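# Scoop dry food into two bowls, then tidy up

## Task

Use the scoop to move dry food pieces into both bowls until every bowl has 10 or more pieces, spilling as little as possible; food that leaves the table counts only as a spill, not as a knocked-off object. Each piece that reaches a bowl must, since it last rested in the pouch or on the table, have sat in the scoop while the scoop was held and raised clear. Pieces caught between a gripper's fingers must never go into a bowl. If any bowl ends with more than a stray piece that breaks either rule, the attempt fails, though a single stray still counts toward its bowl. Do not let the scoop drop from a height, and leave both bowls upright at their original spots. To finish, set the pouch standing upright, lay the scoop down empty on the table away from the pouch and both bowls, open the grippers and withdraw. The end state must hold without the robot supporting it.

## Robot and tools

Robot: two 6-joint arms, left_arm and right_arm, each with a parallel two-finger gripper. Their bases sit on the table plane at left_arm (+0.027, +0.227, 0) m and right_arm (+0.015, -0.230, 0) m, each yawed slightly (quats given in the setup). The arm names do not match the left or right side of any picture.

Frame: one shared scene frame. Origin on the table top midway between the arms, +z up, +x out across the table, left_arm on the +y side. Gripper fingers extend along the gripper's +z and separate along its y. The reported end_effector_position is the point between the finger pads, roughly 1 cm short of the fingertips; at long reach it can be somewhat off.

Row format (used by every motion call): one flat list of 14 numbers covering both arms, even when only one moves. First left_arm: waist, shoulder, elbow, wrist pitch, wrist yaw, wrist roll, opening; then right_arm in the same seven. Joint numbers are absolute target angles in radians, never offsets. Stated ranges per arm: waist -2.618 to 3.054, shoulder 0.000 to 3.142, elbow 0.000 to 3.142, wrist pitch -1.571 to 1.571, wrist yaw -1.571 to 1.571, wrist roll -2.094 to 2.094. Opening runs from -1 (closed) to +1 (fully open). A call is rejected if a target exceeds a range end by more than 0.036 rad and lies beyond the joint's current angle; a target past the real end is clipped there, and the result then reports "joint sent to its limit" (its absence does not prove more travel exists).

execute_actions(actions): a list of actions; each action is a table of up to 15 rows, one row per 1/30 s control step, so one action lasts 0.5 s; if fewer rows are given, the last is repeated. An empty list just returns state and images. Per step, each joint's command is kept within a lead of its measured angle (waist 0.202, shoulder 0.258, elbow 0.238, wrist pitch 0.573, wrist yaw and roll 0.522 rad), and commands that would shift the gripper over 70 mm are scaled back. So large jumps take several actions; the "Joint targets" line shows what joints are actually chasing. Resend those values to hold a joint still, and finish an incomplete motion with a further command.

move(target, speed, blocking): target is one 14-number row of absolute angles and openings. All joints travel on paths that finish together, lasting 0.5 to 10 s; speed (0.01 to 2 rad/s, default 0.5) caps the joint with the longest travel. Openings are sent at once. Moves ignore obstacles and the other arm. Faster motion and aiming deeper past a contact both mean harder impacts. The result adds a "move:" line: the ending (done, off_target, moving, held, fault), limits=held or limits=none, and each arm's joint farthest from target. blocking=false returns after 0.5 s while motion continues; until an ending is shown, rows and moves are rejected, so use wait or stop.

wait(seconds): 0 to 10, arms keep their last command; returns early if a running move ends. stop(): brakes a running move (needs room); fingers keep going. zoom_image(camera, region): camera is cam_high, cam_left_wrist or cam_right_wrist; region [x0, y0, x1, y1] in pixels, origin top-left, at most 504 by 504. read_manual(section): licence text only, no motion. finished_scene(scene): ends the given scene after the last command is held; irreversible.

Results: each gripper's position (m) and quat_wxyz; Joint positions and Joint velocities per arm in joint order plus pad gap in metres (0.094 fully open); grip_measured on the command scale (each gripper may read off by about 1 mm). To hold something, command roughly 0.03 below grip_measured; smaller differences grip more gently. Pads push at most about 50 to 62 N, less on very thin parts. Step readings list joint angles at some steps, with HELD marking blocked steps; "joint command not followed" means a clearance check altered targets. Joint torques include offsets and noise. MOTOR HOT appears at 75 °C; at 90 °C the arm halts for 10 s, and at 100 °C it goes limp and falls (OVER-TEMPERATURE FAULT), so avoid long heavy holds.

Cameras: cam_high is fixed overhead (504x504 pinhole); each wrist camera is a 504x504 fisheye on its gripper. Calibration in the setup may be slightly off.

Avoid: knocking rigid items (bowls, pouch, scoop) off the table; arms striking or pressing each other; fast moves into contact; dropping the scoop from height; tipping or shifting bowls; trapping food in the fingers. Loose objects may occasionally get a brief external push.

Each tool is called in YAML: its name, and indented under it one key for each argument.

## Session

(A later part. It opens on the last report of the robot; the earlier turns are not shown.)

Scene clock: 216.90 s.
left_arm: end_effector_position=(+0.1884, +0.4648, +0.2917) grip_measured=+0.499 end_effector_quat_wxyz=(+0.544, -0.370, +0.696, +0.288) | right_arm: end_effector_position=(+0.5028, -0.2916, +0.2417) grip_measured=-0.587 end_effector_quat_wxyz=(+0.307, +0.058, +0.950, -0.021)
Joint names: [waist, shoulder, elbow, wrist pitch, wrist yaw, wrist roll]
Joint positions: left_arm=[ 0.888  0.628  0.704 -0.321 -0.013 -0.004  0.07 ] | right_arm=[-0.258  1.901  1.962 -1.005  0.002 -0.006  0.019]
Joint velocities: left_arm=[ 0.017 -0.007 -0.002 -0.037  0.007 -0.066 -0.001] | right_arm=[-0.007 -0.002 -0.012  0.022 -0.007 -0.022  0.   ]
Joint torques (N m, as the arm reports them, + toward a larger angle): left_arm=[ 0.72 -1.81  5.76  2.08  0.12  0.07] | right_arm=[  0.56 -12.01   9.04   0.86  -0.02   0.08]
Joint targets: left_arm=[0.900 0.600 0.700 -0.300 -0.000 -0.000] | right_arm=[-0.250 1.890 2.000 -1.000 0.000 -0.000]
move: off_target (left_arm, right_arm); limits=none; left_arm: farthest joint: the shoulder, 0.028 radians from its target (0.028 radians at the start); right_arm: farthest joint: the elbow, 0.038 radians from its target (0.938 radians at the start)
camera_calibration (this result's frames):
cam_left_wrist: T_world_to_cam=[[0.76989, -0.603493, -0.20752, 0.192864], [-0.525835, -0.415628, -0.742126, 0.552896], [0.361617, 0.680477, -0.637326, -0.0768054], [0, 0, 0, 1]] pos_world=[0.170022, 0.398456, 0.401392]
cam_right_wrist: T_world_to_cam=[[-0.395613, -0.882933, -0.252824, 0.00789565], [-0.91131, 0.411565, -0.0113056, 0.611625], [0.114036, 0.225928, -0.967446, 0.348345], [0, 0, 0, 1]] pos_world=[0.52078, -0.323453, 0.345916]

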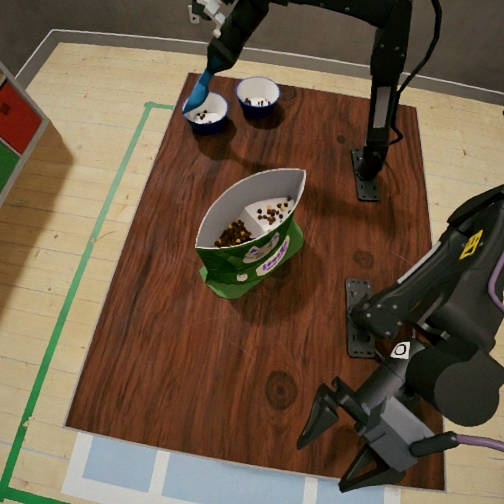

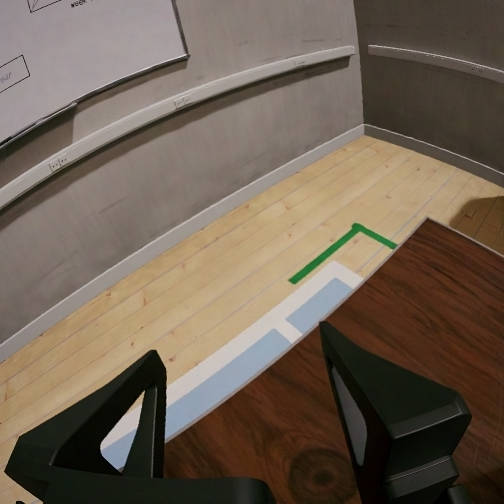

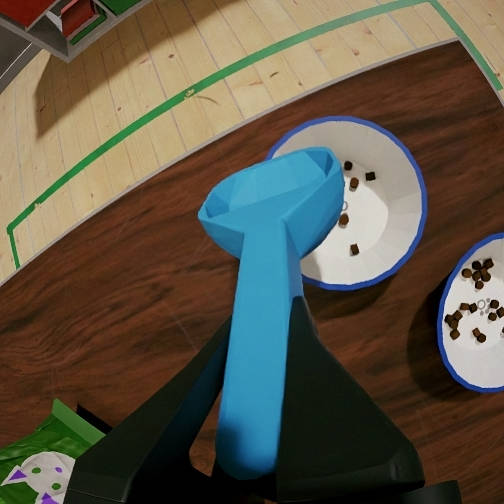

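move:
  target: [0.9,0.6,0.7,-0.3,0,0,0.5,-0.08,1.75,1.9,-1.0,0,0,-0.62]
  speed: 0.8

zoom_image:
  camera: "cam_right_wrist"
  region: [300, 100, 504, 304]

Scene clock: 218.03 s.
left_arm: end_effector_position=(+0.1884, +0.4648, +0.2917) grip_measured=+0.499 end_effector_quat_wxyz=(+0.544, -0.370, +0.696, +0.288) | right_arm: end_effector_position=(+0.4785, -0.2005, +0.2820) grip_measured=-0.587 end_effector_quat_wxyz=(+0.343, -0.032, +0.939, +0.012)
Joint names: [waist, shoulder, elbow, wrist pitch, wrist yaw, wrist roll]
Joint positions: left_arm=[ 0.888  0.628  0.704 -0.321 -0.013 -0.004  0.07 ] | right_arm=[-0.073  1.765  1.908 -1.015 -0.006 -0.006  0.019]
Joint velocities: left_arm=[ 0.002 -0.017 -0.002  0.051 -0.007  0.007  0.001] | right_arm=[ 0.002  0.007 -0.012 -0.022 -0.037  0.007 -0.   ]
Joint torques (N m, as the arm reports them, + toward a larger angle): left_arm=[ 1.01 -2.    5.55  2.07  0.11  0.1 ] | right_arm=[ -0.46 -10.93   5.47   1.08   0.08   0.06]
Joint targets: left_arm=[0.900 0.600 0.700 -0.300 0.000 0.000] | right_arm=[-0.080 1.750 1.900 -1.000 -0.000 -0.000]
move: off_target (left_arm); limits=none; left_arm: farthest joint: the shoulder, 0.028 radians from its target (0.028 radians at the start); right_arm: farthest joint: the shoulder, 0.015 radians from its target (0.151 radians at the start)
camera_calibration (this result's frames):
cam_left_wrist: T_world_to_cam=[[0.76989, -0.603493, -0.20752, 0.192864], [-0.525835, -0.415628, -0.742126, 0.552896], [0.361617, 0.680477, -0.637326, -0.0768054], [0, 0, 0, 1]] pos_world=[0.170022, 0.398456, 0.401392]
cam_right_wrist: T_world_to_cam=[[-0.201645, -0.939046, -0.278444, -0.00797974], [-0.969471, 0.231848, -0.0798264, 0.563539], [0.139517, 0.253847, -0.957129, 0.360047], [0, 0, 0, 1]] pos_world=[0.494493, -0.229546, 0.387375]

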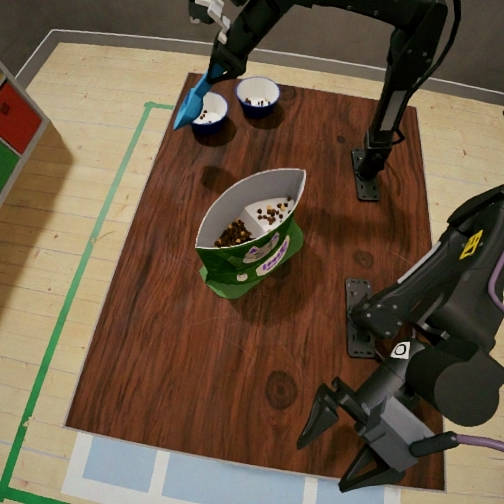

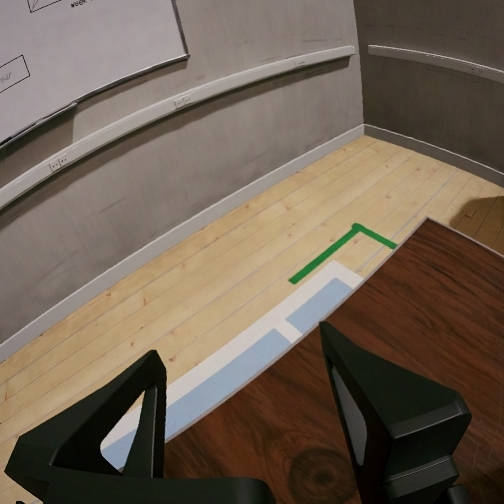

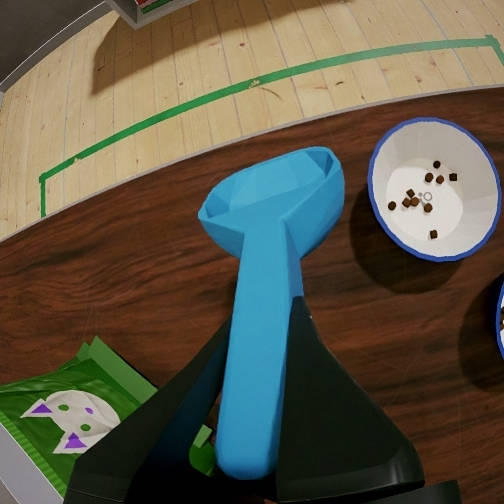

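Region (300, 100, 504, 304) of cam_right_wrist's 504x504 image, scaled by 2.471, with more detail than that image has.

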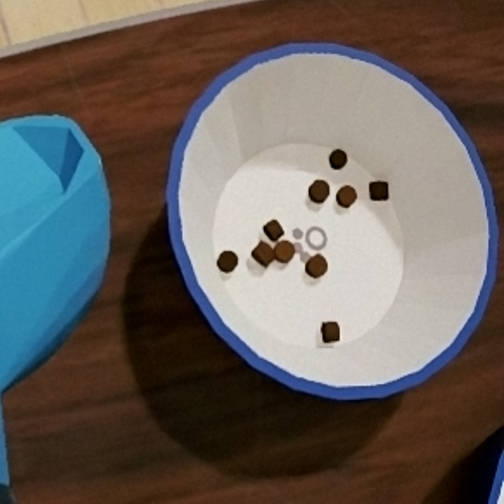

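move:
  target: [0.9,0.6,0.7,-0.3,0,0,0.5,0.075,1.50,0.34,1.03,0,0,-0.62]
  speed: 0.9

Scene clock: 223.33 s.
left_arm: end_effector_position=(+0.1884, +0.4648, +0.2917) grip_measured=+0.499 end_effector_quat_wxyz=(+0.544, -0.370, +0.696, +0.288) | right_arm: end_effector_position=(+0.4071, -0.1498, +0.1285) grip_measured=-0.587 end_effector_quat_wxyz=(+0.629, -0.080, +0.771, +0.062)
Joint names: [waist, shoulder, elbow, wrist pitch, wrist yaw, wrist roll]
Joint positions: left_arm=[ 0.888  0.628  0.704 -0.321 -0.013 -0.004  0.07 ] | right_arm=[ 0.065  1.528  0.346  0.98  -0.006 -0.006  0.019]
Joint velocities: left_arm=[-0.007  0.002  0.007 -0.066  0.007 -0.066 -0.   ] | right_arm=[ 0.002  0.007 -0.017 -0.022 -0.007  0.037 -0.001]
Joint torques (N m, as the arm reports them, + toward a larger angle): left_arm=[ 0.98 -1.84  5.8   2.08  0.12  0.06] | right_arm=[ 0.68 -8.19  4.45  1.78  0.07  0.07]
Joint targets: left_arm=[0.900 0.600 0.700 -0.300 0.000 -0.000] | right_arm=[0.075 1.500 0.340 1.030 -0.000 -0.000]
move: off_target (left_arm, right_arm); limits=none; left_arm: farthest joint: the shoulder, 0.028 radians from its target (0.028 radians at the start); right_arm: farthest joint: the wrist pitch, 0.050 radians from its target (2.045 radians at the start)
camera_calibration (this result's frames):
cam_left_wrist: T_world_to_cam=[[0.76989, -0.603493, -0.20752, 0.192864], [-0.525835, -0.415628, -0.742126, 0.552896], [0.361617, 0.680477, -0.637326, -0.0768054], [0, 0, 0, 1]] pos_world=[0.170022, 0.398456, 0.401392]
cam_right_wrist: T_world_to_cam=[[0.152337, -0.913285, -0.377761, -0.144974], [-0.741741, 0.146951, -0.654389, 0.438767], [0.653156, 0.379889, -0.655035, -0.0188605], [0, 0, 0, 1]] pos_world=[0.359856, -0.189715, 0.220005]

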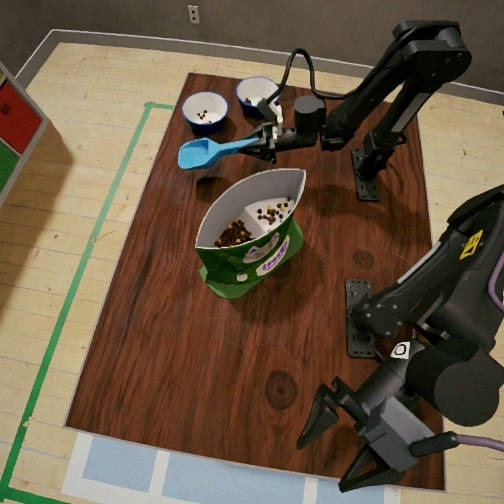

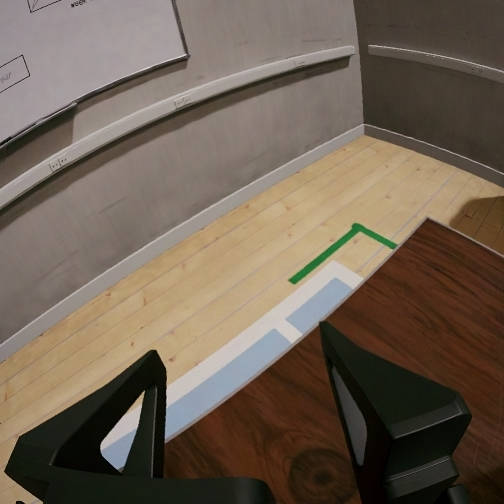

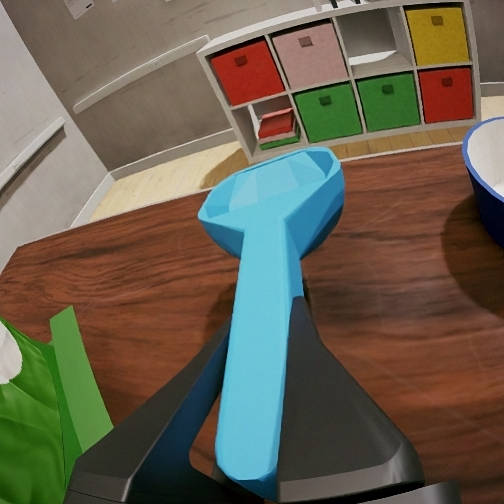

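move:
  target: [0.9,0.6,0.7,-0.3,0,0,0.5,0.075,1.875,0.288,1.436,0,0,-0.62]
  speed: 0.4

Scene clock: 225.47 s.
left_arm: end_effector_position=(+0.1884, +0.4648, +0.2917) grip_measured=+0.499 end_effector_quat_wxyz=(+0.544, -0.370, +0.696, +0.288) | right_arm: end_effector_position=(+0.4091, -0.1494, +0.0799) grip_measured=-0.587 end_effector_quat_wxyz=(+0.636, -0.079, +0.765, +0.063)
Joint names: [waist, shoulder, elbow, wrist pitch, wrist yaw, wrist roll]
Joint positions: left_arm=[ 0.888  0.628  0.704 -0.321 -0.013 -0.004  0.07 ] | right_arm=[ 0.065  1.872  0.301  1.386 -0.006 -0.006  0.019]
Joint velocities: left_arm=[ 0.002 -0.012 -0.002 -0.037 -0.022 -0.066 -0.   ] | right_arm=[ 0.002  0.007 -0.007  0.066 -0.066  0.022 -0.001]
Joint torques (N m, as the arm reports them, + toward a larger angle): left_arm=[ 1.   -2.2   5.74  2.12  0.12  0.04] | right_arm=[ 0.61 -6.71  2.12  1.73  0.09  0.05]
Joint targets: left_arm=[0.900 0.600 0.700 -0.300 -0.000 0.000] | right_arm=[0.075 1.875 0.288 1.436 0.000 0.000]
move: off_target (left_arm, right_arm); limits=none; left_arm: farthest joint: the shoulder, 0.028 radians from its target (0.028 radians at the start); right_arm: farthest joint: the wrist pitch, 0.050 radians from its target (0.455 radians at the start)
camera_calibration (this result's frames):
cam_left_wrist: T_world_to_cam=[[0.76989, -0.603493, -0.20752, 0.192864], [-0.525835, -0.415628, -0.742126, 0.552896], [0.361617, 0.680477, -0.637326, -0.0768054], [0, 0, 0, 1]] pos_world=[0.170022, 0.398456, 0.401392]
cam_right_wrist: T_world_to_cam=[[0.158467, -0.911922, -0.378532, -0.165516], [-0.730912, 0.149405, -0.665918, 0.405264], [0.66382, 0.3822, -0.642858, -0.0571578], [0, 0, 0, 1]] pos_world=[0.360384, -0.189641, 0.170475]

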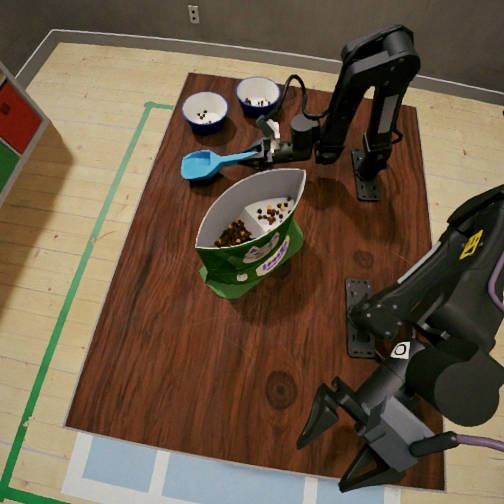

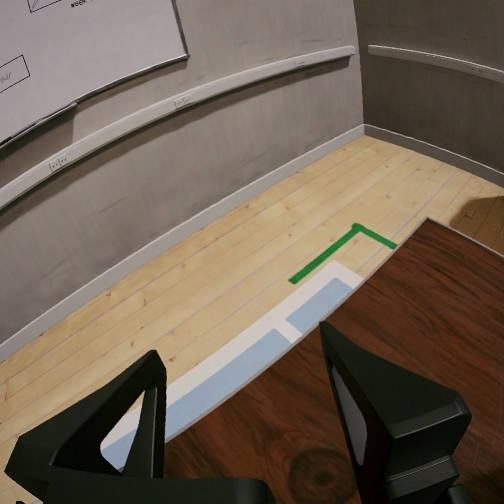

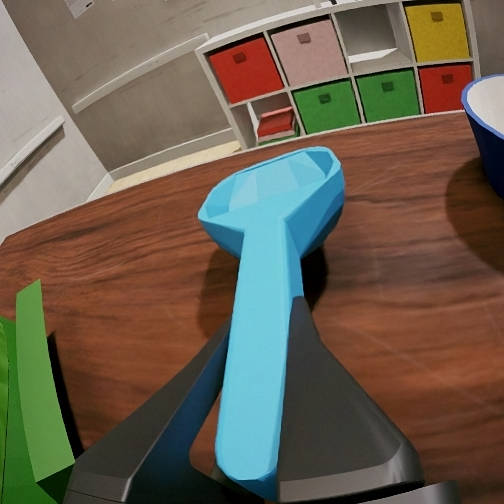

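move:
  target: [0.9,0.6,0.7,-0.3,0,0,0.5,0.075,1.975,0.288,1.525,0,0,-0.62]
  speed: 0.15

Scene clock: 227.23 s.
left_arm: end_effector_position=(+0.1884, +0.4648, +0.2917) grip_measured=+0.499 end_effector_quat_wxyz=(+0.544, -0.370, +0.696, +0.288) | right_arm: end_effector_position=(+0.4088, -0.1495, +0.0642) grip_measured=-0.587 end_effector_quat_wxyz=(+0.632, -0.080, +0.768, +0.063)
Joint names: [waist, shoulder, elbow, wrist pitch, wrist yaw, wrist roll]
Joint positions: left_arm=[ 0.888  0.628  0.704 -0.321 -0.013 -0.004  0.07 ] | right_arm=[ 0.065  1.97   0.301  1.476 -0.006 -0.006  0.019]
Joint velocities: left_arm=[-0.007 -0.002  0.007 -0.007  0.007  0.022 -0.   ] | right_arm=[-0.002  0.002  0.002  0.007  0.022 -0.022  0.   ]
Joint torques (N m, as the arm reports them, + toward a larger angle): left_arm=[ 0.89 -1.99  5.77  2.08  0.11  0.07] | right_arm=[ 0.74 -6.89  1.71  1.8   0.09  0.03]
Joint targets: left_arm=[0.900 0.600 0.700 -0.300 -0.000 0.000] | right_arm=[0.075 1.975 0.288 1.525 -0.000 0.000]
move: off_target (left_arm, right_arm); limits=none; left_arm: farthest joint: the shoulder, 0.028 radians from its target (0.028 radians at the start); right_arm: farthest joint: the wrist pitch, 0.049 radians from its target (0.138 radians at the start)
camera_calibration (this result's frames):
cam_left_wrist: T_world_to_cam=[[0.76989, -0.603493, -0.20752, 0.192864], [-0.525835, -0.415628, -0.742126, 0.552896], [0.361617, 0.680477, -0.637326, -0.0768054], [0, 0, 0, 1]] pos_world=[0.170022, 0.398456, 0.401392]
cam_right_wrist: T_world_to_cam=[[0.15521, -0.912568, -0.378323, -0.17025], [-0.736616, 0.148273, -0.659857, 0.396311], [0.65826, 0.381096, -0.649199, -0.0644622], [0, 0, 0, 1]] pos_world=[0.360787, -0.189561, 0.15525]

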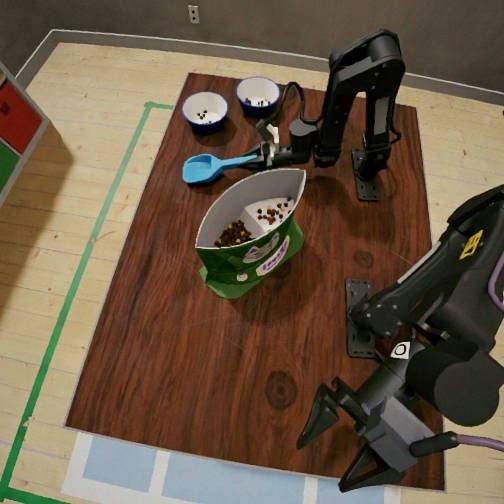

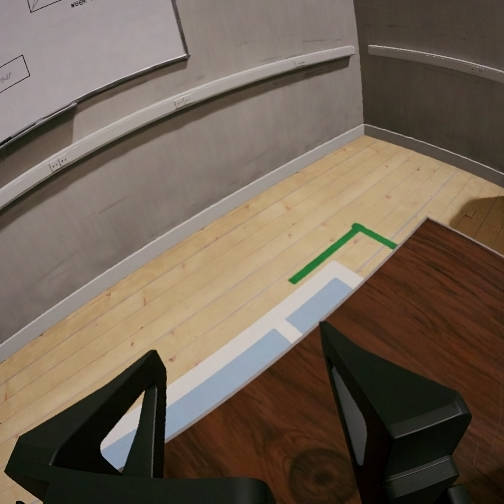

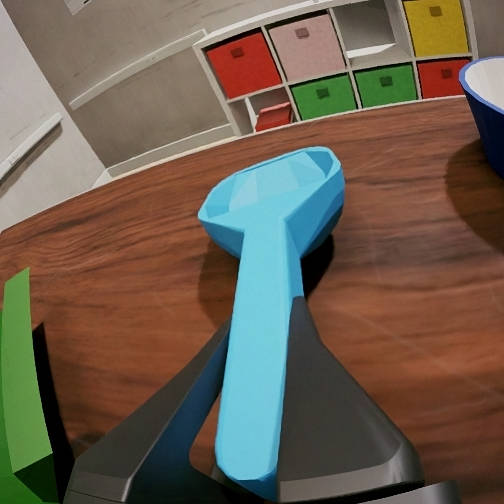

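move:
  target: [0.9,0.6,0.7,-0.3,0,0,0.5,0.075,2.025,0.288,1.56,0,0,-0.62]
  speed: 0.1

Scene clock: 228.57 s.
left_arm: end_effector_position=(+0.1884, +0.4648, +0.2917) grip_measured=+0.499 end_effector_quat_wxyz=(+0.544, -0.370, +0.696, +0.288) | right_arm: end_effector_position=(+0.4081, -0.1496, +0.0565) grip_measured=-0.587 end_effector_quat_wxyz=(+0.630, -0.080, +0.770, +0.063)
Joint names: [waist, shoulder, elbow, wrist pitch, wrist yaw, wrist roll]
Joint positions: left_arm=[ 0.888  0.628  0.704 -0.321 -0.013 -0.004  0.07 ] | right_arm=[ 0.065  2.017  0.301  1.518 -0.006 -0.006  0.019]
Joint velocities: left_arm=[-0.002 -0.012 -0.017  0.066  0.051  0.037  0.001] | right_arm=[ 0.017 -0.002 -0.002 -0.037 -0.037  0.037 -0.001]
Joint torques (N m, as the arm reports them, + toward a larger angle): left_arm=[ 1.   -1.94  5.86  2.08  0.14  0.06] | right_arm=[ 0.68 -6.8   1.44  1.69  0.1   0.05]
Joint targets: left_arm=[0.900 0.600 0.700 -0.300 -0.000 -0.000] | right_arm=[0.075 2.025 0.288 1.555 0.000 -0.000]
joint sent to its limit (right arm) — the command would take the wrist pitch past its upper limit, so that joint was sent only as far as its limit.
move: off_target (left_arm, right_arm); limits=none; left_arm: farthest joint: the shoulder, 0.028 radians from its target (0.028 radians at the start); right_arm: farthest joint: the wrist pitch, 0.042 radians from its target (0.084 radians at the start)
camera_calibration (this result's frames):
cam_left_wrist: T_world_to_cam=[[0.76989, -0.603493, -0.20752, 0.192864], [-0.525835, -0.415628, -0.742126, 0.552896], [0.361617, 0.680477, -0.637326, -0.0768054], [0, 0, 0, 1]] pos_world=[0.170022, 0.398456, 0.401392]
cam_right_wrist: T_world_to_cam=[[0.15337, -0.912934, -0.378192, -0.172488], [-0.739818, 0.147637, -0.656409, 0.39177], [0.655093, 0.380467, -0.652761, -0.0675509], [0, 0, 0, 1]] pos_world=[0.360545, -0.189609, 0.147833]

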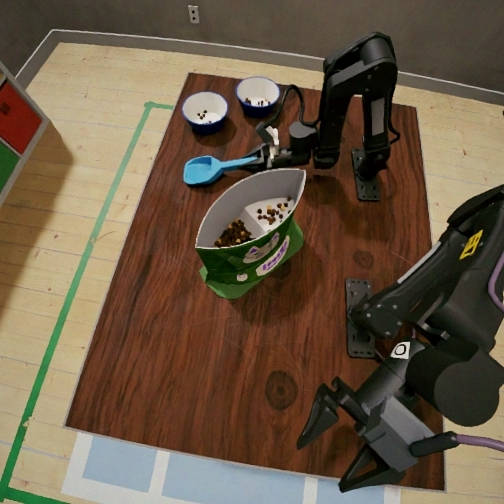

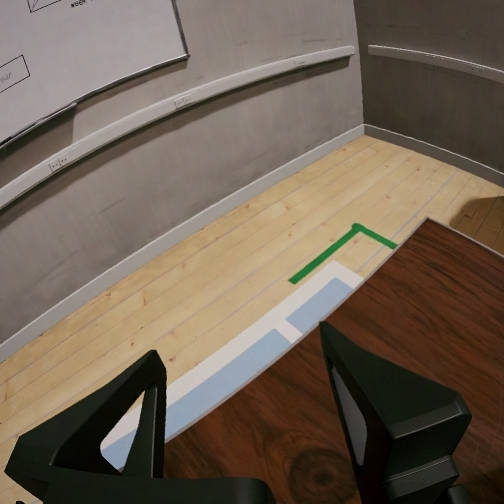

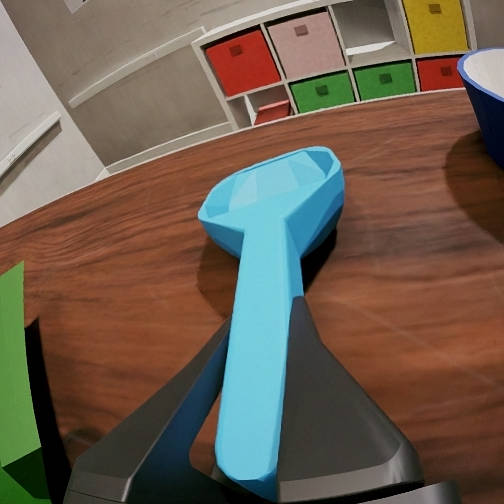

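move:
  target: [0.9,0.6,0.7,-0.3,0,0,0.5,0.075,2.025,0.288,1.55,0,0,0.2]
  speed: 0.1

Scene clock: 229.60 s.
left_arm: end_effector_position=(+0.1884, +0.4648, +0.2917) grip_measured=+0.499 end_effector_quat_wxyz=(+0.544, -0.370, +0.696, +0.288) | right_arm: end_effector_position=(+0.4086, -0.1495, +0.0591) grip_measured=+0.197 end_effector_quat_wxyz=(+0.634, -0.079, +0.766, +0.063)
Joint names: [waist, shoulder, elbow, wrist pitch, wrist yaw, wrist roll]
Joint positions: left_arm=[ 0.888  0.628  0.704 -0.321 -0.013 -0.004  0.07 ] | right_arm=[ 0.065  2.017  0.301  1.528 -0.006 -0.006  0.056]
Joint velocities: left_arm=[-0.012  0.002  0.002 -0.007  0.007 -0.007 -0.001] | right_arm=[-0.002 -0.002  0.012  0.051  0.066 -0.051 -0.001]
Joint torques (N m, as the arm reports them, + toward a larger angle): left_arm=[ 0.81 -1.99  5.95  2.09  0.09  0.07] | right_arm=[ 0.62 -6.82  1.47  1.53  0.08  0.06]
Joint targets: left_arm=[0.900 0.600 0.700 -0.300 0.000 -0.000] | right_arm=[0.075 2.025 0.288 1.550 -0.000 -0.000]
move: off_target (left_arm, right_arm); limits=none; left_arm: farthest joint: the shoulder, 0.028 radians from its target (0.028 radians at the start); right_arm: farthest joint: the wrist pitch, 0.022 radians from its target (0.032 radians at the start)
camera_calibration (this result's frames):
cam_left_wrist: T_world_to_cam=[[0.76989, -0.603493, -0.20752, 0.192864], [-0.525835, -0.415628, -0.742126, 0.552896], [0.361617, 0.680477, -0.637326, -0.0768054], [0, 0, 0, 1]] pos_world=[0.170022, 0.398456, 0.401392]
cam_right_wrist: T_world_to_cam=[[0.157334, -0.912147, -0.378463, -0.172974], [-0.732902, 0.14901, -0.663816, 0.391655], [0.661892, 0.381817, -0.64507, -0.0692481], [0, 0, 0, 1]] pos_world=[0.360094, -0.189698, 0.149852]

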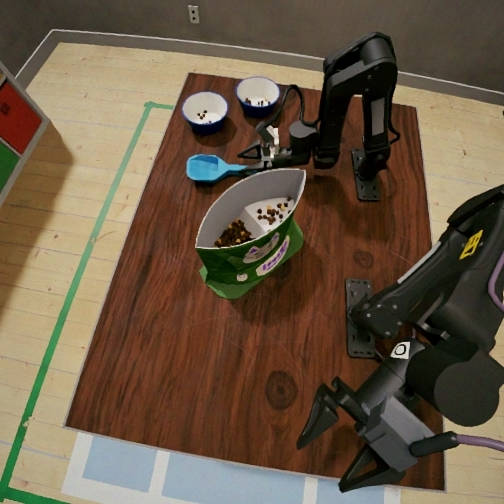

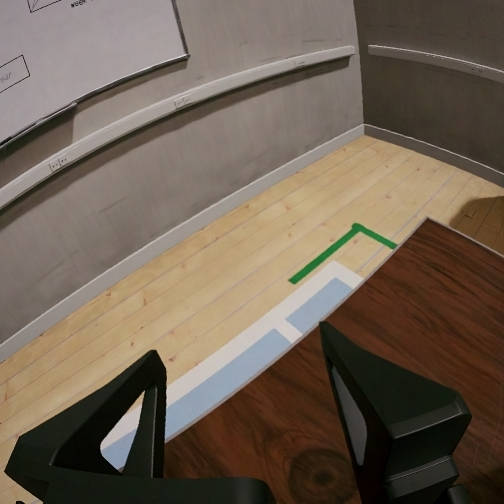

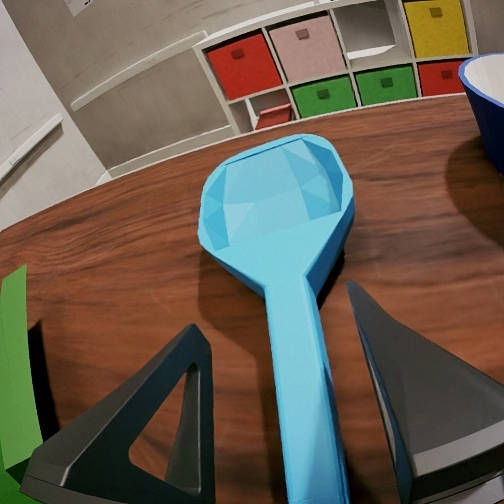

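move:
  target: [0.9,0.6,0.7,-0.3,0,0,0.5,0.0,0.6,0.5,0.0,0,0,0.5]
  speed: 1.0

Scene clock: 232.27 s.
left_arm: end_effector_position=(+0.1884, +0.4648, +0.2917) grip_measured=+0.499 end_effector_quat_wxyz=(+0.544, -0.370, +0.696, +0.288) | right_arm: end_effector_position=(+0.3133, -0.1852, +0.2616) grip_measured=+0.497 end_effector_quat_wxyz=(+0.656, -0.057, +0.751, +0.047)
Joint names: [waist, shoulder, elbow, wrist pitch, wrist yaw, wrist roll]
Joint positions: left_arm=[ 0.888  0.628  0.704 -0.321 -0.013 -0.004  0.07 ] | right_arm=[ 0.01   0.616  0.471  0.01  -0.006 -0.006  0.07 ]
Joint velocities: left_arm=[-0.017 -0.012 -0.007 -0.037 -0.037 -0.081 -0.   ] | right_arm=[ 0.007 -0.007 -0.017 -0.007  0.007  0.007  0.   ]
Joint torques (N m, as the arm reports them, + toward a larger angle): left_arm=[ 0.92 -1.94  5.86  2.12  0.12  0.09] | right_arm=[-0.7  -1.27  9.01  1.3   0.07  0.07]
Joint targets: left_arm=[0.900 0.600 0.700 -0.300 0.000 0.000] | right_arm=[-0.000 0.600 0.500 0.000 0.000 -0.000]
move: off_target (left_arm, right_arm); limits=none; left_arm: farthest joint: the shoulder, 0.028 radians from its target (0.028 radians at the start); right_arm: farthest joint: the elbow, 0.029 radians from its target (0.199 radians at the start)
camera_calibration (this result's frames):
cam_left_wrist: T_world_to_cam=[[0.76989, -0.603493, -0.20752, 0.192864], [-0.525835, -0.415628, -0.742126, 0.552896], [0.361617, 0.680477, -0.637326, -0.0768054], [0, 0, 0, 1]] pos_world=[0.170022, 0.398456, 0.401392]
cam_right_wrist: T_world_to_cam=[[0.127257, -0.916536, -0.379166, -0.105149], [-0.687896, 0.193846, -0.699445, 0.465049], [0.714566, 0.349836, -0.605813, 0.105317], [0, 0, 0, 1]] pos_world=[0.25803, -0.223364, 0.34921]

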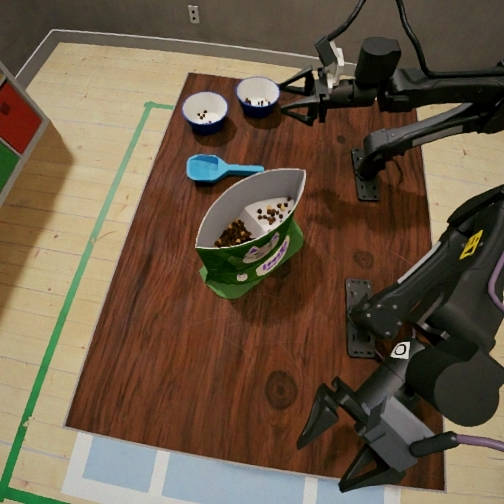

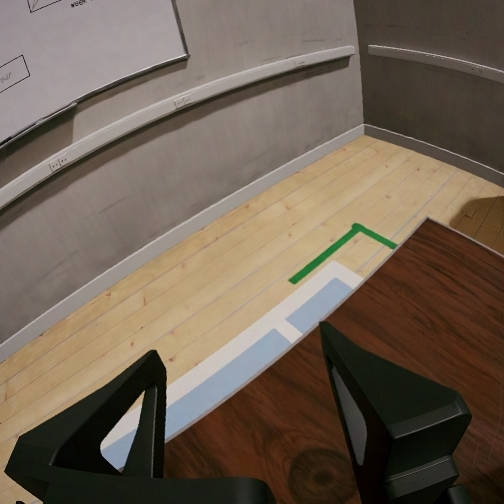

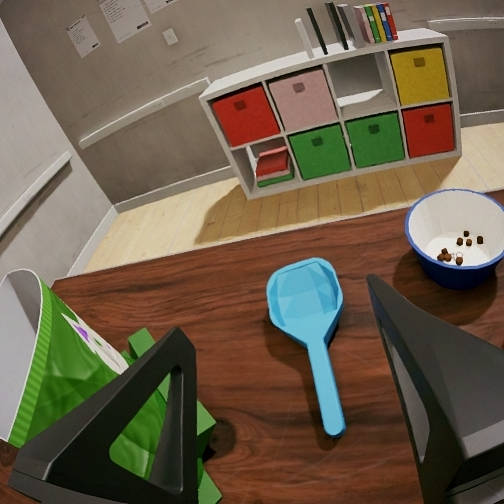

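Everything is in place: both bowls filled, pouch upright, scoop laid clear, arms retracted.

finished_scene:
  scene: 1

The scene is finished: the task was done.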